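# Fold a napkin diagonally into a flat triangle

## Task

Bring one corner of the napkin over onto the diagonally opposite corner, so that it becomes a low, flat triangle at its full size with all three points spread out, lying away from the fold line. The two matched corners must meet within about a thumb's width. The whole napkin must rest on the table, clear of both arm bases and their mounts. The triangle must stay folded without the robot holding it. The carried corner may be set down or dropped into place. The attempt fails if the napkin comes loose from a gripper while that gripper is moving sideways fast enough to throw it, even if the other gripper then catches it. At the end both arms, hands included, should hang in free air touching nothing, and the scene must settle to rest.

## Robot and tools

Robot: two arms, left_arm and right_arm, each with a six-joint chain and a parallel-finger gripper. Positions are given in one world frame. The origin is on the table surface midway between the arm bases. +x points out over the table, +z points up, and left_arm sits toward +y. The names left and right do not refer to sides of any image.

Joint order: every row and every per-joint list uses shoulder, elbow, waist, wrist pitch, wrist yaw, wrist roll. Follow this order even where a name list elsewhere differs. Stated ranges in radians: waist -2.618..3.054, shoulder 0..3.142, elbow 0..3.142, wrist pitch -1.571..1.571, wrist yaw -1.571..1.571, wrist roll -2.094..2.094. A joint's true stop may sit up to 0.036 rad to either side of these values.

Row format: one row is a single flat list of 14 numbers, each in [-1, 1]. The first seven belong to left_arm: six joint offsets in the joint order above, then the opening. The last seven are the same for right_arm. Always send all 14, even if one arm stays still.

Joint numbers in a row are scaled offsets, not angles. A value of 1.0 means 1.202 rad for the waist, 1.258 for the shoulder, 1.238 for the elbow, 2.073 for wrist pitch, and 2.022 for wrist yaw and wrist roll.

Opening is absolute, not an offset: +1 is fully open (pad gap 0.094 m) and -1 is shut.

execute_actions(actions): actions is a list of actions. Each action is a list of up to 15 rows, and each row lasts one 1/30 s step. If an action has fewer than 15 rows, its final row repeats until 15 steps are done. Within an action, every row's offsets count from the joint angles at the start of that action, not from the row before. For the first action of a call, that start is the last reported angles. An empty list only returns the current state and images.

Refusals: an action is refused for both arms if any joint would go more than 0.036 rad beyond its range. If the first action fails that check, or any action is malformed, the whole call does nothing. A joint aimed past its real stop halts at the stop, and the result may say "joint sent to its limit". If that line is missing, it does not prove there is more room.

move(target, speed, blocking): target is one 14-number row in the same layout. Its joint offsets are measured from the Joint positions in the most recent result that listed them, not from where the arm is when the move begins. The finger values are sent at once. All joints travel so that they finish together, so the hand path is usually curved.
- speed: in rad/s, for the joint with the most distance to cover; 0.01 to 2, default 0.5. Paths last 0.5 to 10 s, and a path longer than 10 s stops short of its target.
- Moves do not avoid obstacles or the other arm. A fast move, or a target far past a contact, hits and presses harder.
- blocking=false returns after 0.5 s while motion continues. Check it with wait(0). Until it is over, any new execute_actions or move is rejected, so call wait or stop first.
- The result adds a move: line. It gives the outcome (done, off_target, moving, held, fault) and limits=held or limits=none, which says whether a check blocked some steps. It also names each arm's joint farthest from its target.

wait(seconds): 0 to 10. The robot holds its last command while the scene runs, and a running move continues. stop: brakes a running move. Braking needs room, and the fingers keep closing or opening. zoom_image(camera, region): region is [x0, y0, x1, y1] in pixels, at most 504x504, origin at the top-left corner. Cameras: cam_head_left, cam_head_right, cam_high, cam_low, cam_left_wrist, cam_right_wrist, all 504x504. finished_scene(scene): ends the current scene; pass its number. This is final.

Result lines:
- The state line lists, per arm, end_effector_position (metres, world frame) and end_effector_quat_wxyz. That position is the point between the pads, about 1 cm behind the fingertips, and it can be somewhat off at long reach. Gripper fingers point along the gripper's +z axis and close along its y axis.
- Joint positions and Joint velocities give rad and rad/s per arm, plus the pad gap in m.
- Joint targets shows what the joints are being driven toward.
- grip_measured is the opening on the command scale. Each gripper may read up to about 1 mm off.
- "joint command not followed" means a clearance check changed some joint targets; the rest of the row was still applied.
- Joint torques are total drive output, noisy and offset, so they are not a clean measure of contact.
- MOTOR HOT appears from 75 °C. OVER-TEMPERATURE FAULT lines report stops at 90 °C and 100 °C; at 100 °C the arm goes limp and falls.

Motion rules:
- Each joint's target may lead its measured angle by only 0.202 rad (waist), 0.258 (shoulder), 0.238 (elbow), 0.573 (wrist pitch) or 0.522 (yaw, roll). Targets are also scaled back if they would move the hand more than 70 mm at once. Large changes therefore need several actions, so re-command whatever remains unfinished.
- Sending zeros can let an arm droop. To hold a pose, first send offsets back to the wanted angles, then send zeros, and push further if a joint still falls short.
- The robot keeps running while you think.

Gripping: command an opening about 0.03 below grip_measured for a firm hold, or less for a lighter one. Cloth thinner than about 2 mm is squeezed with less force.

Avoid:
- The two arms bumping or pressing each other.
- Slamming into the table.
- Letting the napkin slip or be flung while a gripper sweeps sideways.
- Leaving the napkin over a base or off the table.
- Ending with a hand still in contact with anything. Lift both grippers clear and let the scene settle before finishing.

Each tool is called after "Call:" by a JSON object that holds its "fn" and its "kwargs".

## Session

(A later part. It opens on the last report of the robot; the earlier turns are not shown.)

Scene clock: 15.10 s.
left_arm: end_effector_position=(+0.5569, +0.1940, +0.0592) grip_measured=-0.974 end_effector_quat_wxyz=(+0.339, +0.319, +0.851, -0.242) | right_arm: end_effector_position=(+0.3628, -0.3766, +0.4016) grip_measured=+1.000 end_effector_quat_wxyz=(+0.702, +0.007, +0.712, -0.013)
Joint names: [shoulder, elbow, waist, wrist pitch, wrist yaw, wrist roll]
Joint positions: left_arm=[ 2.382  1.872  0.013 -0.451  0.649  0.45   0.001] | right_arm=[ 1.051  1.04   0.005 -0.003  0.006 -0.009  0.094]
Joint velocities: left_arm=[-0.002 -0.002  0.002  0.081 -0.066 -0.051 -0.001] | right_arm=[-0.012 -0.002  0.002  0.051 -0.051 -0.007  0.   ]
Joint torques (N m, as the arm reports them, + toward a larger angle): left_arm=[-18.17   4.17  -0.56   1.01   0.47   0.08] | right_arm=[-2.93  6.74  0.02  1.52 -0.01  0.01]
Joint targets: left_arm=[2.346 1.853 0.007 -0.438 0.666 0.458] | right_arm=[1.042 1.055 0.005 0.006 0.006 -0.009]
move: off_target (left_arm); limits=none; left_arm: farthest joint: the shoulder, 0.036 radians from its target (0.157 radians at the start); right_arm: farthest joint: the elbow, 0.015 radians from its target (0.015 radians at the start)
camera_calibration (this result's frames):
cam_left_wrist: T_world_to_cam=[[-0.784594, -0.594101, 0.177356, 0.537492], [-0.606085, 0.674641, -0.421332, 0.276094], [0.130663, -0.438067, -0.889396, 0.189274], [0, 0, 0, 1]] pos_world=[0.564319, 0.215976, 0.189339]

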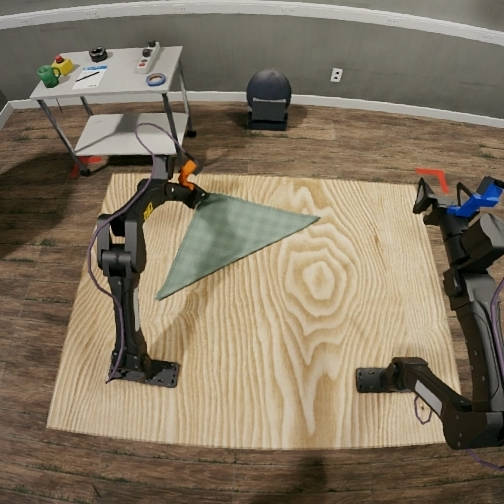

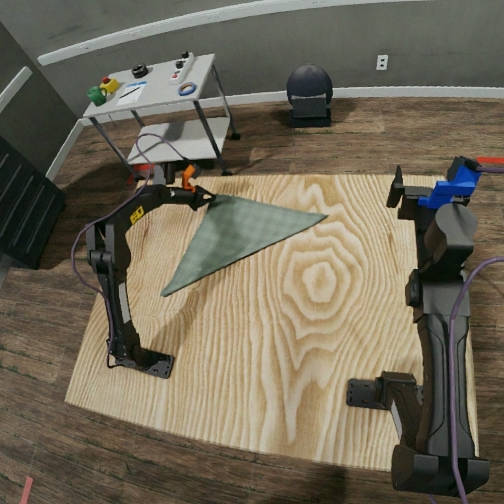

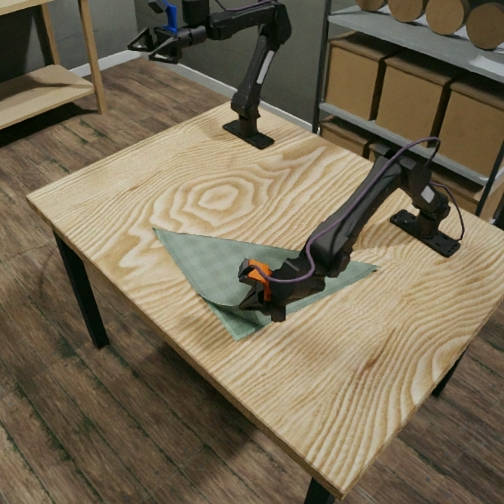

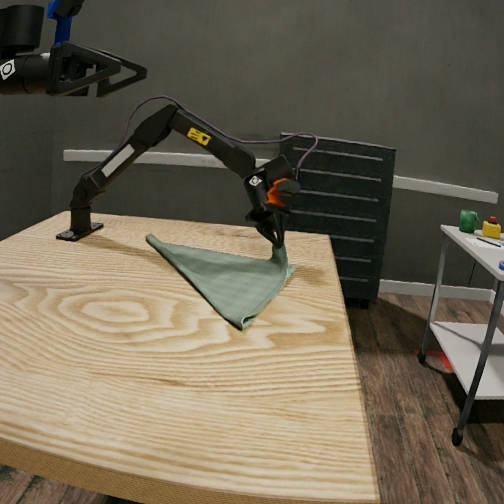

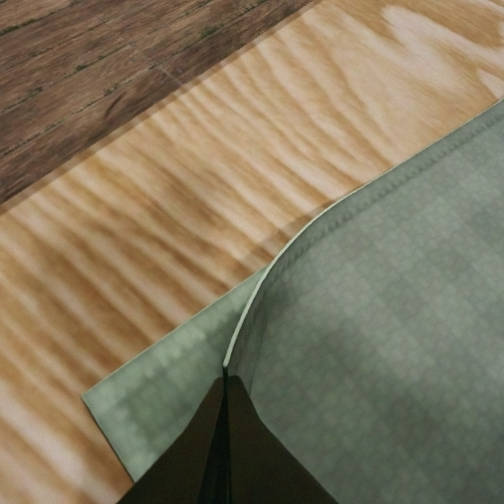

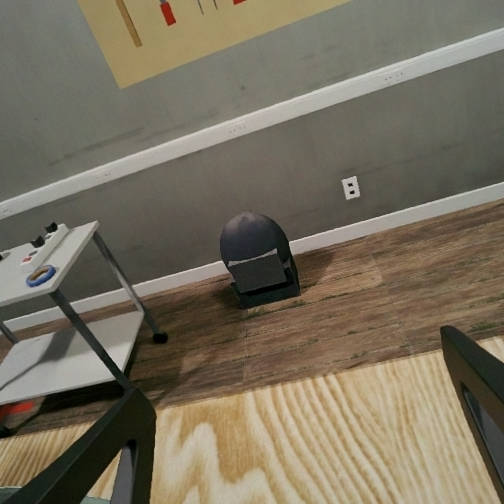

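Call:
{"fn": "move", "kwargs": {"target": [-0.0286,-0.0153,-0.005,0.006,0.009,-0.125,-1,-0.007,0.012,0,0.004,0,0,1], "speed": 0.5}}

Call:
{"fn": "zoom_image", "kwargs": {"camera": "cam_high", "region": [140, 200, 400, 360]}}

Call:
{"fn": "zoom_image", "kwargs": {"camera": "cam_low", "region": [120, 190, 340, 340]}}

Scene clock: 17.20 s.
left_arm: end_effector_position=(+0.5569, +0.1941, +0.0591) grip_measured=-0.974 end_effector_quat_wxyz=(+0.306, +0.211, +0.884, -0.282) | right_arm: end_effector_position=(+0.3628, -0.3766, +0.4016) grip_measured=+1.000 end_effector_quat_wxyz=(+0.702, +0.007, +0.712, -0.013)
Joint names: [shoulder, elbow, waist, wrist pitch, wrist yaw, wrist roll]
Joint positions: left_arm=[ 2.382  1.872  0.013 -0.451  0.648  0.202  0.001] | right_arm=[ 1.051  1.04   0.005 -0.003  0.006 -0.009  0.094]
Joint velocities: left_arm=[-0.007 -0.002  0.007 -0.081 -0.037  0.022 -0.001] | right_arm=[-0.002  0.002 -0.002 -0.022  0.007 -0.066  0.   ]
Joint torques (N m, as the arm reports them, + toward a larger angle): left_arm=[-18.05   4.18  -0.57   1.01   0.49  -0.02] | right_arm=[-2.92  6.74  0.03  1.52 -0.01  0.01]
Joint targets: left_arm=[2.346 1.853 0.007 -0.439 0.667 0.198] | right_arm=[1.042 1.055 0.005 0.006 0.006 -0.009]
move: off_target (left_arm); limits=none; left_arm: farthest joint: the shoulder, 0.036 radians from its target (0.036 radians at the start); right_arm: farthest joint: the elbow, 0.015 radians from its target (0.015 radians at the start)
camera_calibration (this result's frames):
cam_left_wrist: T_world_to_cam=[[-0.638667, -0.682412, 0.355554, 0.462944], [-0.766133, 0.520861, -0.376489, 0.392365], [0.071727, -0.512853, -0.855475, 0.23459], [0, 0, 0, 1]] pos_world=[0.579444, 0.231861, 0.183805]

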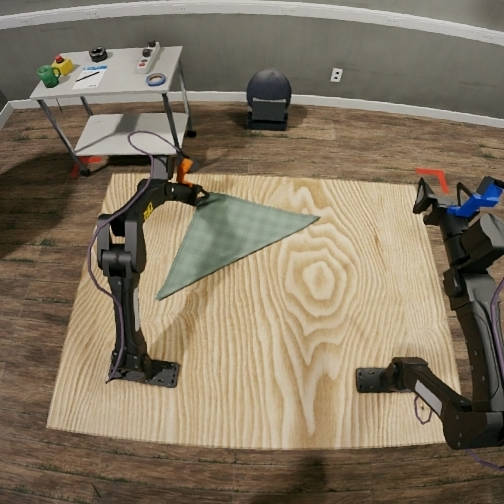

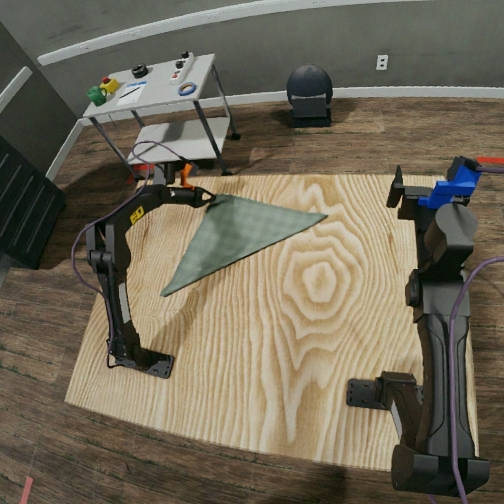

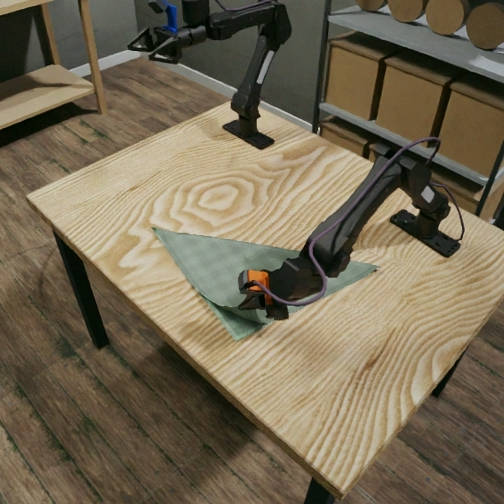

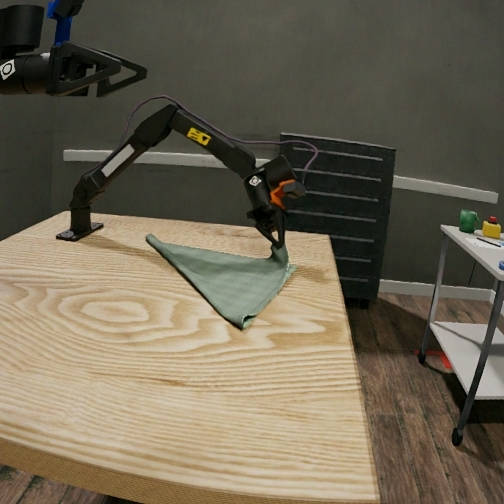

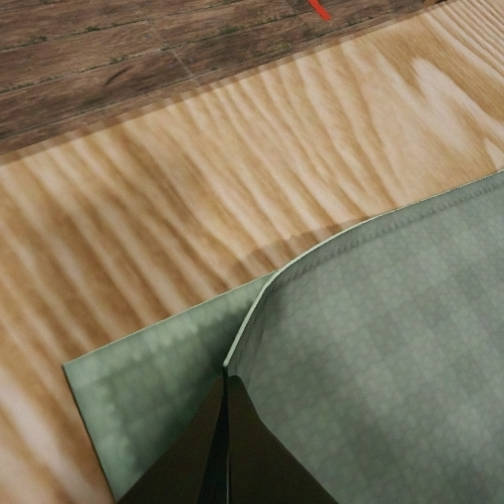

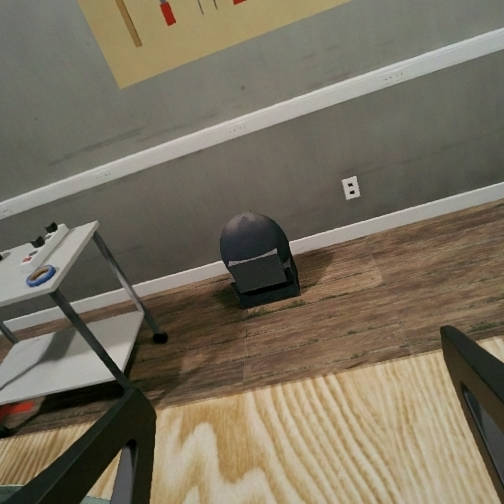

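Region (140, 200, 400, 360) of cam_high's 504x504 image, scaled by 1.938, with more detail than that image has; it fills the top 310 rows of this view, and the rest is white.

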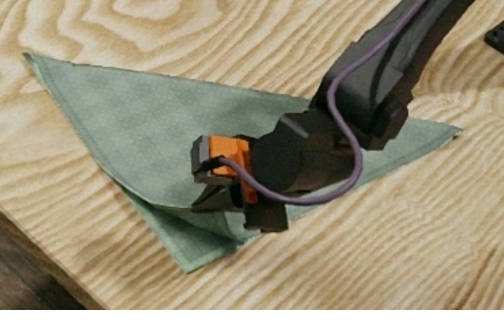

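Region (120, 190, 340, 340) of cam_low's 504x504 image, scaled by 2.291, with more detail than that image has; it fills the top 344 rows of this view, and the rest is white.

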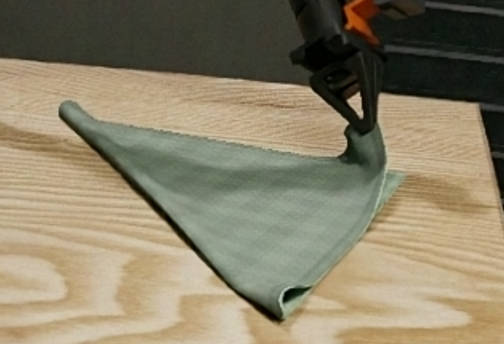

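Call:
{"fn": "execute_actions", "kwargs": {"actions": [[[-0.0286,-0.0153,-0.005,0.006,0.009,-0.002,-0.8,-0.007,0.012,0,0.004,0,0,1],[-0.0286,-0.0153,-0.005,0.006,0.009,-0.002,-0.6,-0.007,0.012,0,0.004,0,0,1],[-0.0286,-0.0153,-0.005,0.006,0.009,-0.002,-0.3,-0.007,0.012,0,0.004,0,0,1],[-0.0286,-0.0153,-0.005,0.006,0.009,-0.002,0,-0.007,0.012,0,0.004,0,0,1],[-0.0286,-0.0153,-0.005,0.006,0.009,-0.002,0.3,-0.007,0.012,0,0.004,0,0,1],[-0.0286,-0.0153,-0.005,0.006,0.009,-0.002,0.6,-0.007,0.012,0,0.004,0,0,1],[-0.0286,-0.0153,-0.005,0.006,0.009,-0.002,0.9,-0.007,0.012,0,0.004,0,0,1]]]}}

Call:
{"fn": "wait", "kwargs": {"seconds": 0.6}}

Call:
{"fn": "zoom_image", "kwargs": {"camera": "cam_high", "region": [140, 200, 400, 360]}}

Scene clock: 17.90 s.
left_arm: end_effector_position=(+0.5569, +0.1941, +0.0591) grip_measured=+0.897 end_effector_quat_wxyz=(+0.306, +0.211, +0.885, -0.282) | right_arm: end_effector_position=(+0.3628, -0.3766, +0.4016) grip_measured=+1.000 end_effector_quat_wxyz=(+0.702, +0.007, +0.712, -0.013)
Joint names: [shoulder, elbow, waist, wrist pitch, wrist yaw, wrist roll]
Joint positions: left_arm=[ 2.382  1.872  0.013 -0.451  0.648  0.202  0.089] | right_arm=[ 1.051  1.04   0.005 -0.003  0.006 -0.009  0.094]
Joint velocities: left_arm=[-0.002  0.017  0.007  0.051 -0.037  0.037  0.   ] | right_arm=[ 0.012  0.012  0.012  0.007  0.022 -0.007  0.   ]
Joint torques (N m, as the arm reports them, + toward a larger angle): left_arm=[-18.05   4.18  -0.62   1.03   0.48  -0.04] | right_arm=[-2.93  6.74  0.02  1.52 -0.01  0.01]
Joint targets: left_arm=[2.346 1.853 0.007 -0.439 0.666 0.198] | right_arm=[1.042 1.055 0.005 0.006 0.006 -0.009]
camera_calibration (this result's frames):
cam_left_wrist: T_world_to_cam=[[-0.638411, -0.682514, 0.355817, 0.462806], [-0.766353, 0.520609, -0.37639, 0.39253], [0.0716499, -0.512973, -0.855409, 0.234652], [0, 0, 0, 1]] pos_world=[0.579465, 0.231886, 0.183794]

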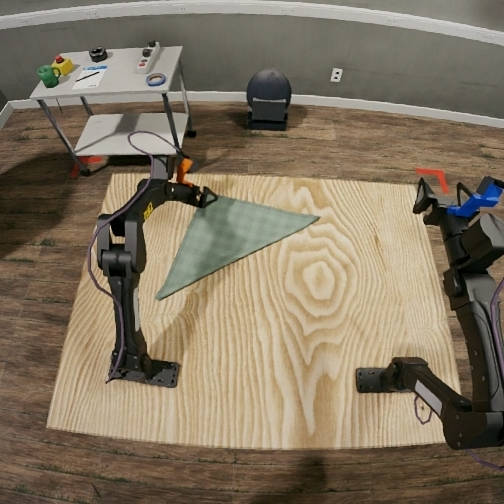

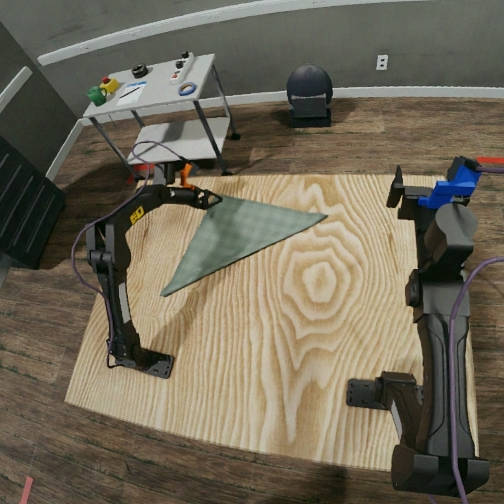

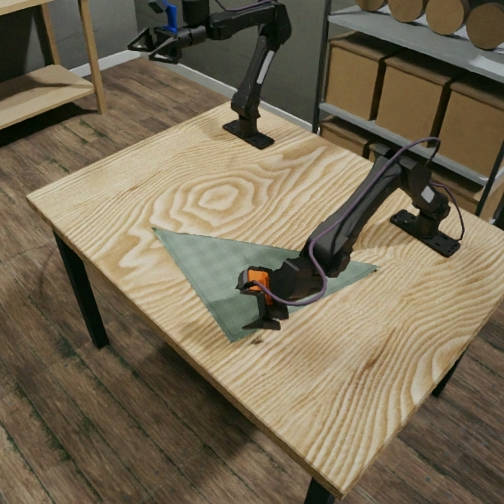

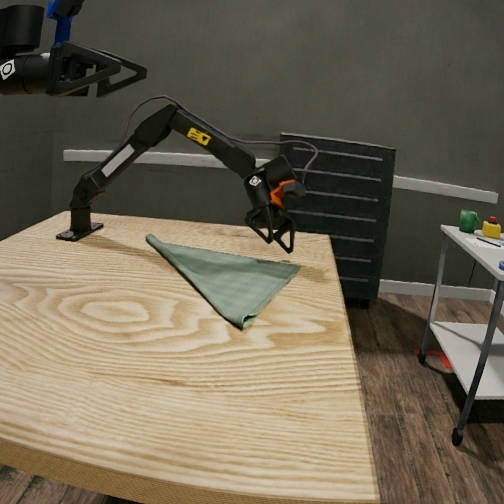

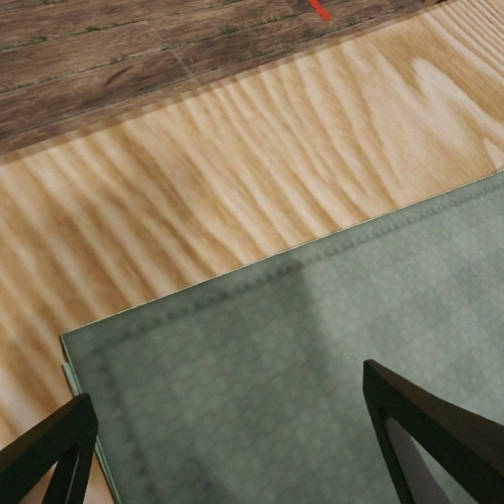

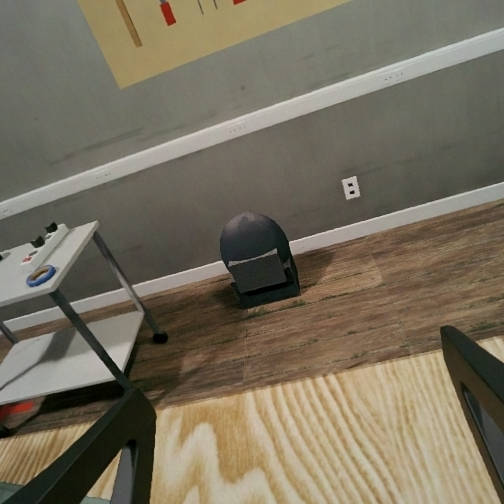

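Scene clock: 18.50 s.
left_arm: end_effector_position=(+0.5569, +0.1941, +0.0591) grip_measured=+0.897 end_effector_quat_wxyz=(+0.306, +0.211, +0.885, -0.282) | right_arm: end_effector_position=(+0.3628, -0.3766, +0.4016) grip_measured=+1.000 end_effector_quat_wxyz=(+0.702, +0.007, +0.712, -0.013)
Joint names: [shoulder, elbow, waist, wrist pitch, wrist yaw, wrist roll]
Joint positions: left_arm=[ 2.382  1.872  0.013 -0.451  0.648  0.202  0.089] | right_arm=[ 1.051  1.04   0.005 -0.003  0.006 -0.009  0.094]
Joint velocities: left_arm=[ 0.007  0.007 -0.046  0.022 -0.051  0.066  0.   ] | right_arm=[-0.012 -0.007 -0.012  0.007 -0.022  0.051  0.   ]
Joint torques (N m, as the arm reports them, + toward a larger angle): left_arm=[-18.09   4.17  -0.59   1.     0.47  -0.03] | right_arm=[-2.91  6.74  0.01  1.52 -0.01  0.01]
Joint targets: left_arm=[2.346 1.853 0.007 -0.439 0.666 0.198] | right_arm=[1.042 1.055 0.005 0.006 0.006 -0.009]
wait: 0.60 s; at rest by 0.17 s
camera_calibration (this result's frames):
cam_left_wrist: T_world_to_cam=[[-0.638411, -0.682514, 0.355817, 0.462806], [-0.766353, 0.520609, -0.37639, 0.39253], [0.0716499, -0.512973, -0.855409, 0.234652], [0, 0, 0, 1]] pos_world=[0.579465, 0.231886, 0.183794]

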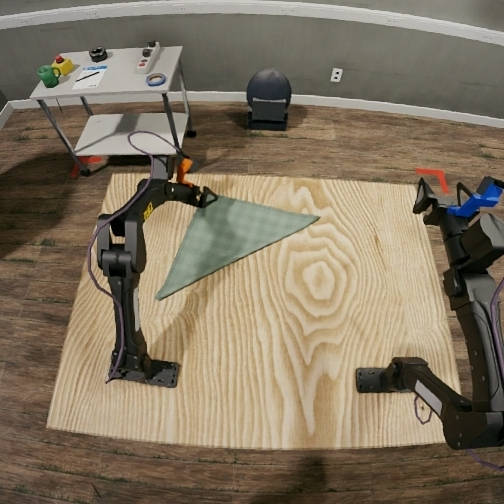

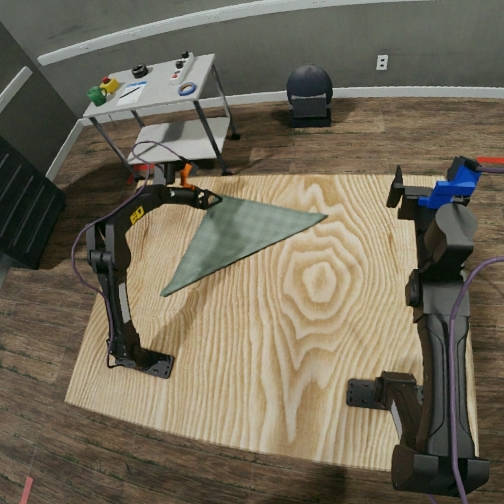

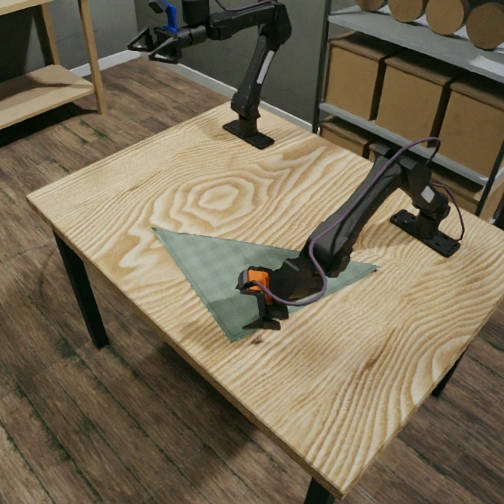

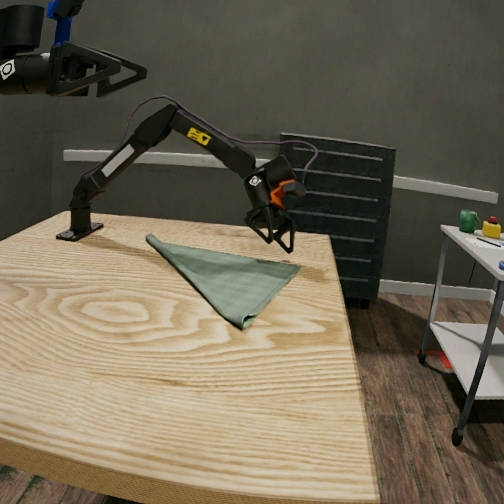

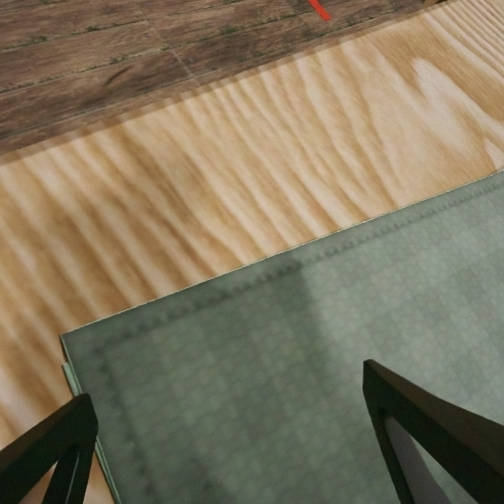

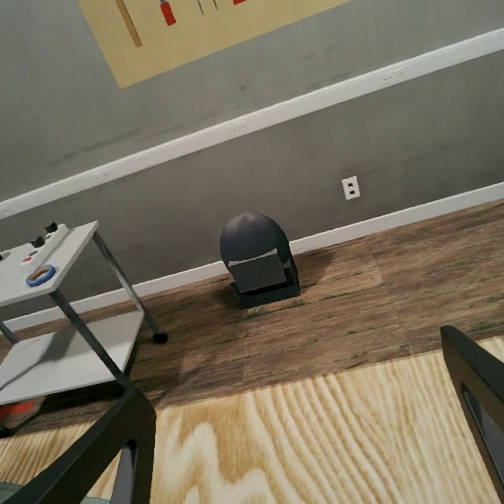

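Region (140, 200, 400, 360) of cam_high's 504x504 image, scaled by 1.938, with more detail than that image has; it fills the top 310 rows of this view, and the rest is white.

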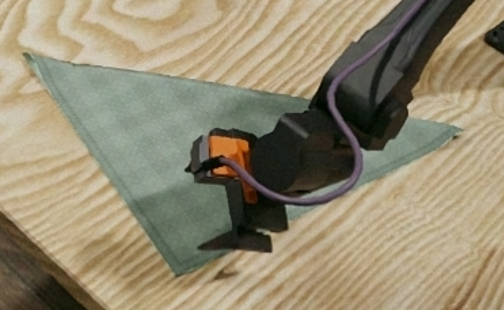

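Call:
{"fn": "move", "kwargs": {"target": [-0.25,-0.1,0.1,0.006,0.009,-0.002,0.9,-0.007,0.012,0,0.004,0,0,1], "speed": 0.6}}

Call:
{"fn": "zoom_image", "kwargs": {"camera": "cam_high", "region": [140, 200, 400, 360]}}

Call:
{"fn": "zoom_image", "kwargs": {"camera": "cam_low", "region": [120, 210, 320, 340]}}

Call:
{"fn": "zoom_image", "kwargs": {"camera": "cam_head_left", "region": [130, 250, 230, 320]}}

Scene clock: 19.97 s.
left_arm: end_effector_position=(+0.5468, +0.2607, +0.1811) grip_measured=+0.897 end_effector_quat_wxyz=(+0.407, +0.185, +0.861, -0.243) | right_arm: end_effector_position=(+0.3628, -0.3766, +0.4016) grip_measured=+1.000 end_effector_quat_wxyz=(+0.702, +0.007, +0.712, -0.013)
Joint names: [shoulder, elbow, waist, wrist pitch, wrist yaw, wrist roll]
Joint positions: left_arm=[ 2.082  1.759  0.132 -0.442  0.652  0.202  0.089] | right_arm=[ 1.051  1.04   0.005 -0.003  0.006 -0.009  0.094]
Joint velocities: left_arm=[-0.012 -0.002  0.002 -0.022 -0.007  0.037 -0.   ] | right_arm=[-0.007 -0.007 -0.002 -0.081 -0.051 -0.066  0.   ]
Joint torques (N m, as the arm reports them, + toward a larger angle): left_arm=[-14.36   5.05   0.14   1.16   0.4   -0.03] | right_arm=[-2.92  6.74  0.03  1.51 -0.01  0.01]
Joint targets: left_arm=[2.067 1.748 0.133 -0.439 0.667 0.198] | right_arm=[1.042 1.055 0.005 0.006 0.006 -0.009]
move: done; limits=none; left_arm: farthest joint: the shoulder, 0.015 radians from its target (0.314 radians at the start); right_arm: farthest joint: the elbow, 0.015 radians from its target (0.015 radians at the start)
camera_calibration (this result's frames):
cam_left_wrist: T_world_to_cam=[[-0.612681, -0.754893, 0.234007, 0.485242], [-0.733112, 0.432231, -0.525093, 0.427832], [0.295244, -0.493268, -0.818241, 0.239765], [0, 0, 0, 1]] pos_world=[0.540158, 0.299652, 0.307288]

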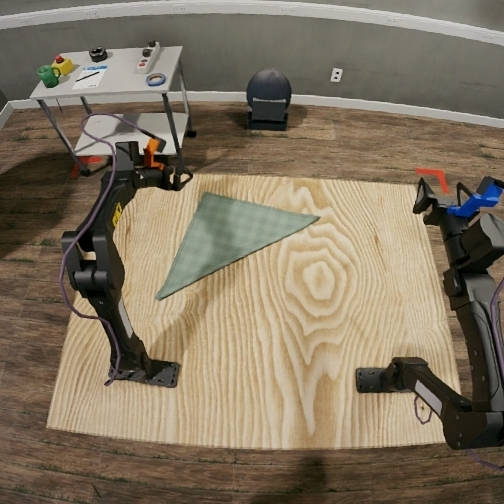

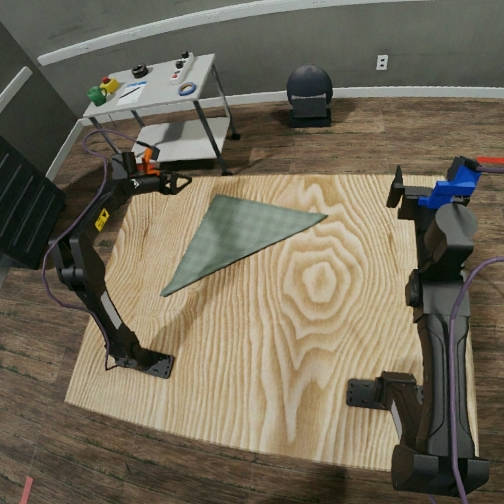

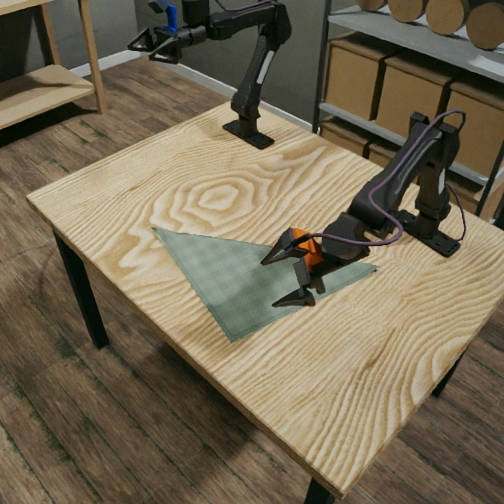

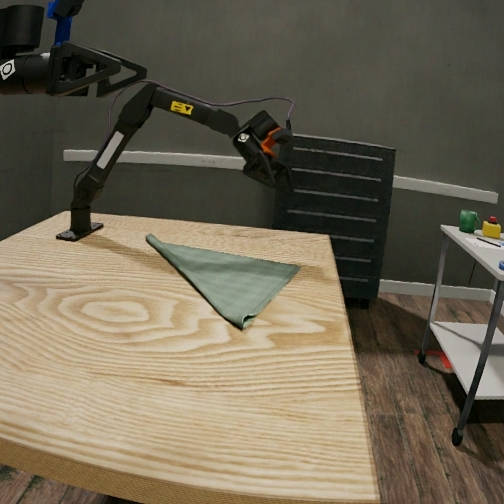

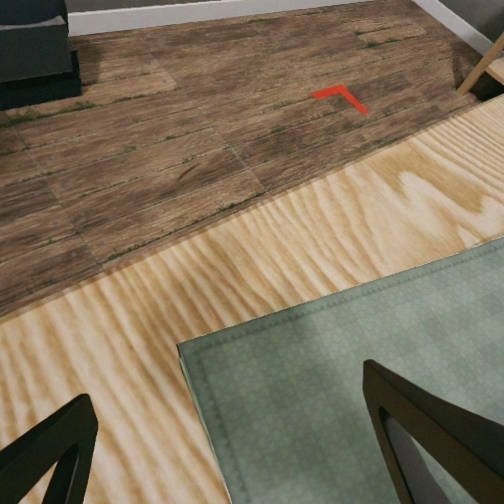

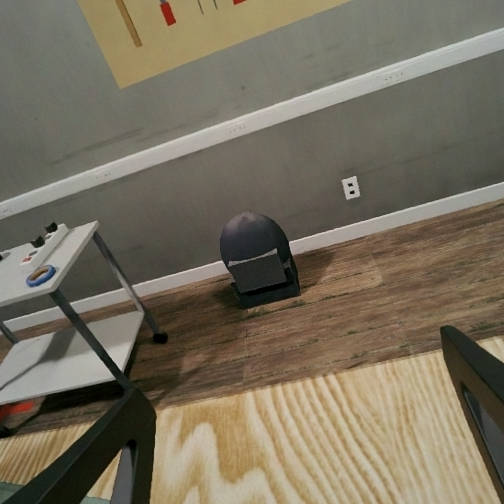

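Region (140, 200, 400, 360) of cam_high's 504x504 image, scaled by 1.938, with more detail than that image has; it fills the top 310 rows of this view, and the rest is white.

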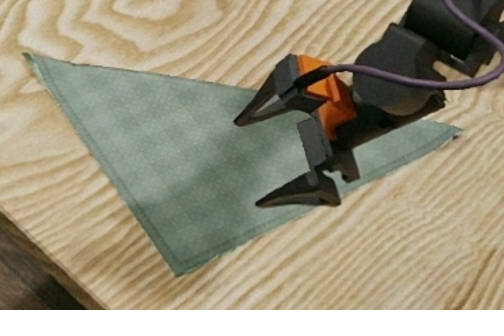

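Region (120, 210, 320, 340) of cam_low's 504x504 image, scaled by 2.520, with more detail than that image has; it fills the top 328 rows of this view, and the rest is white.

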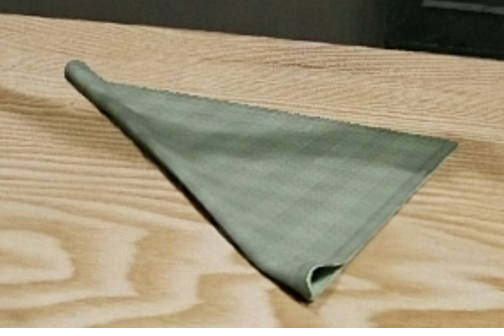

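Region (130, 250, 230, 320) of cam_head_left's 504x504 image, scaled by 5.040, with more detail than that image has; it fills the top 353 rows of this view, and the rest is white.

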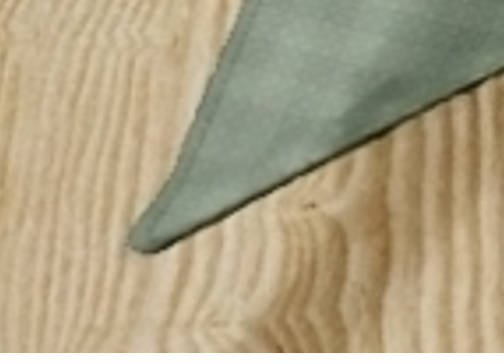

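Call:
{"fn": "finished_scene", "kwargs": {"scene": 1}}

The scene is finished: the task was done.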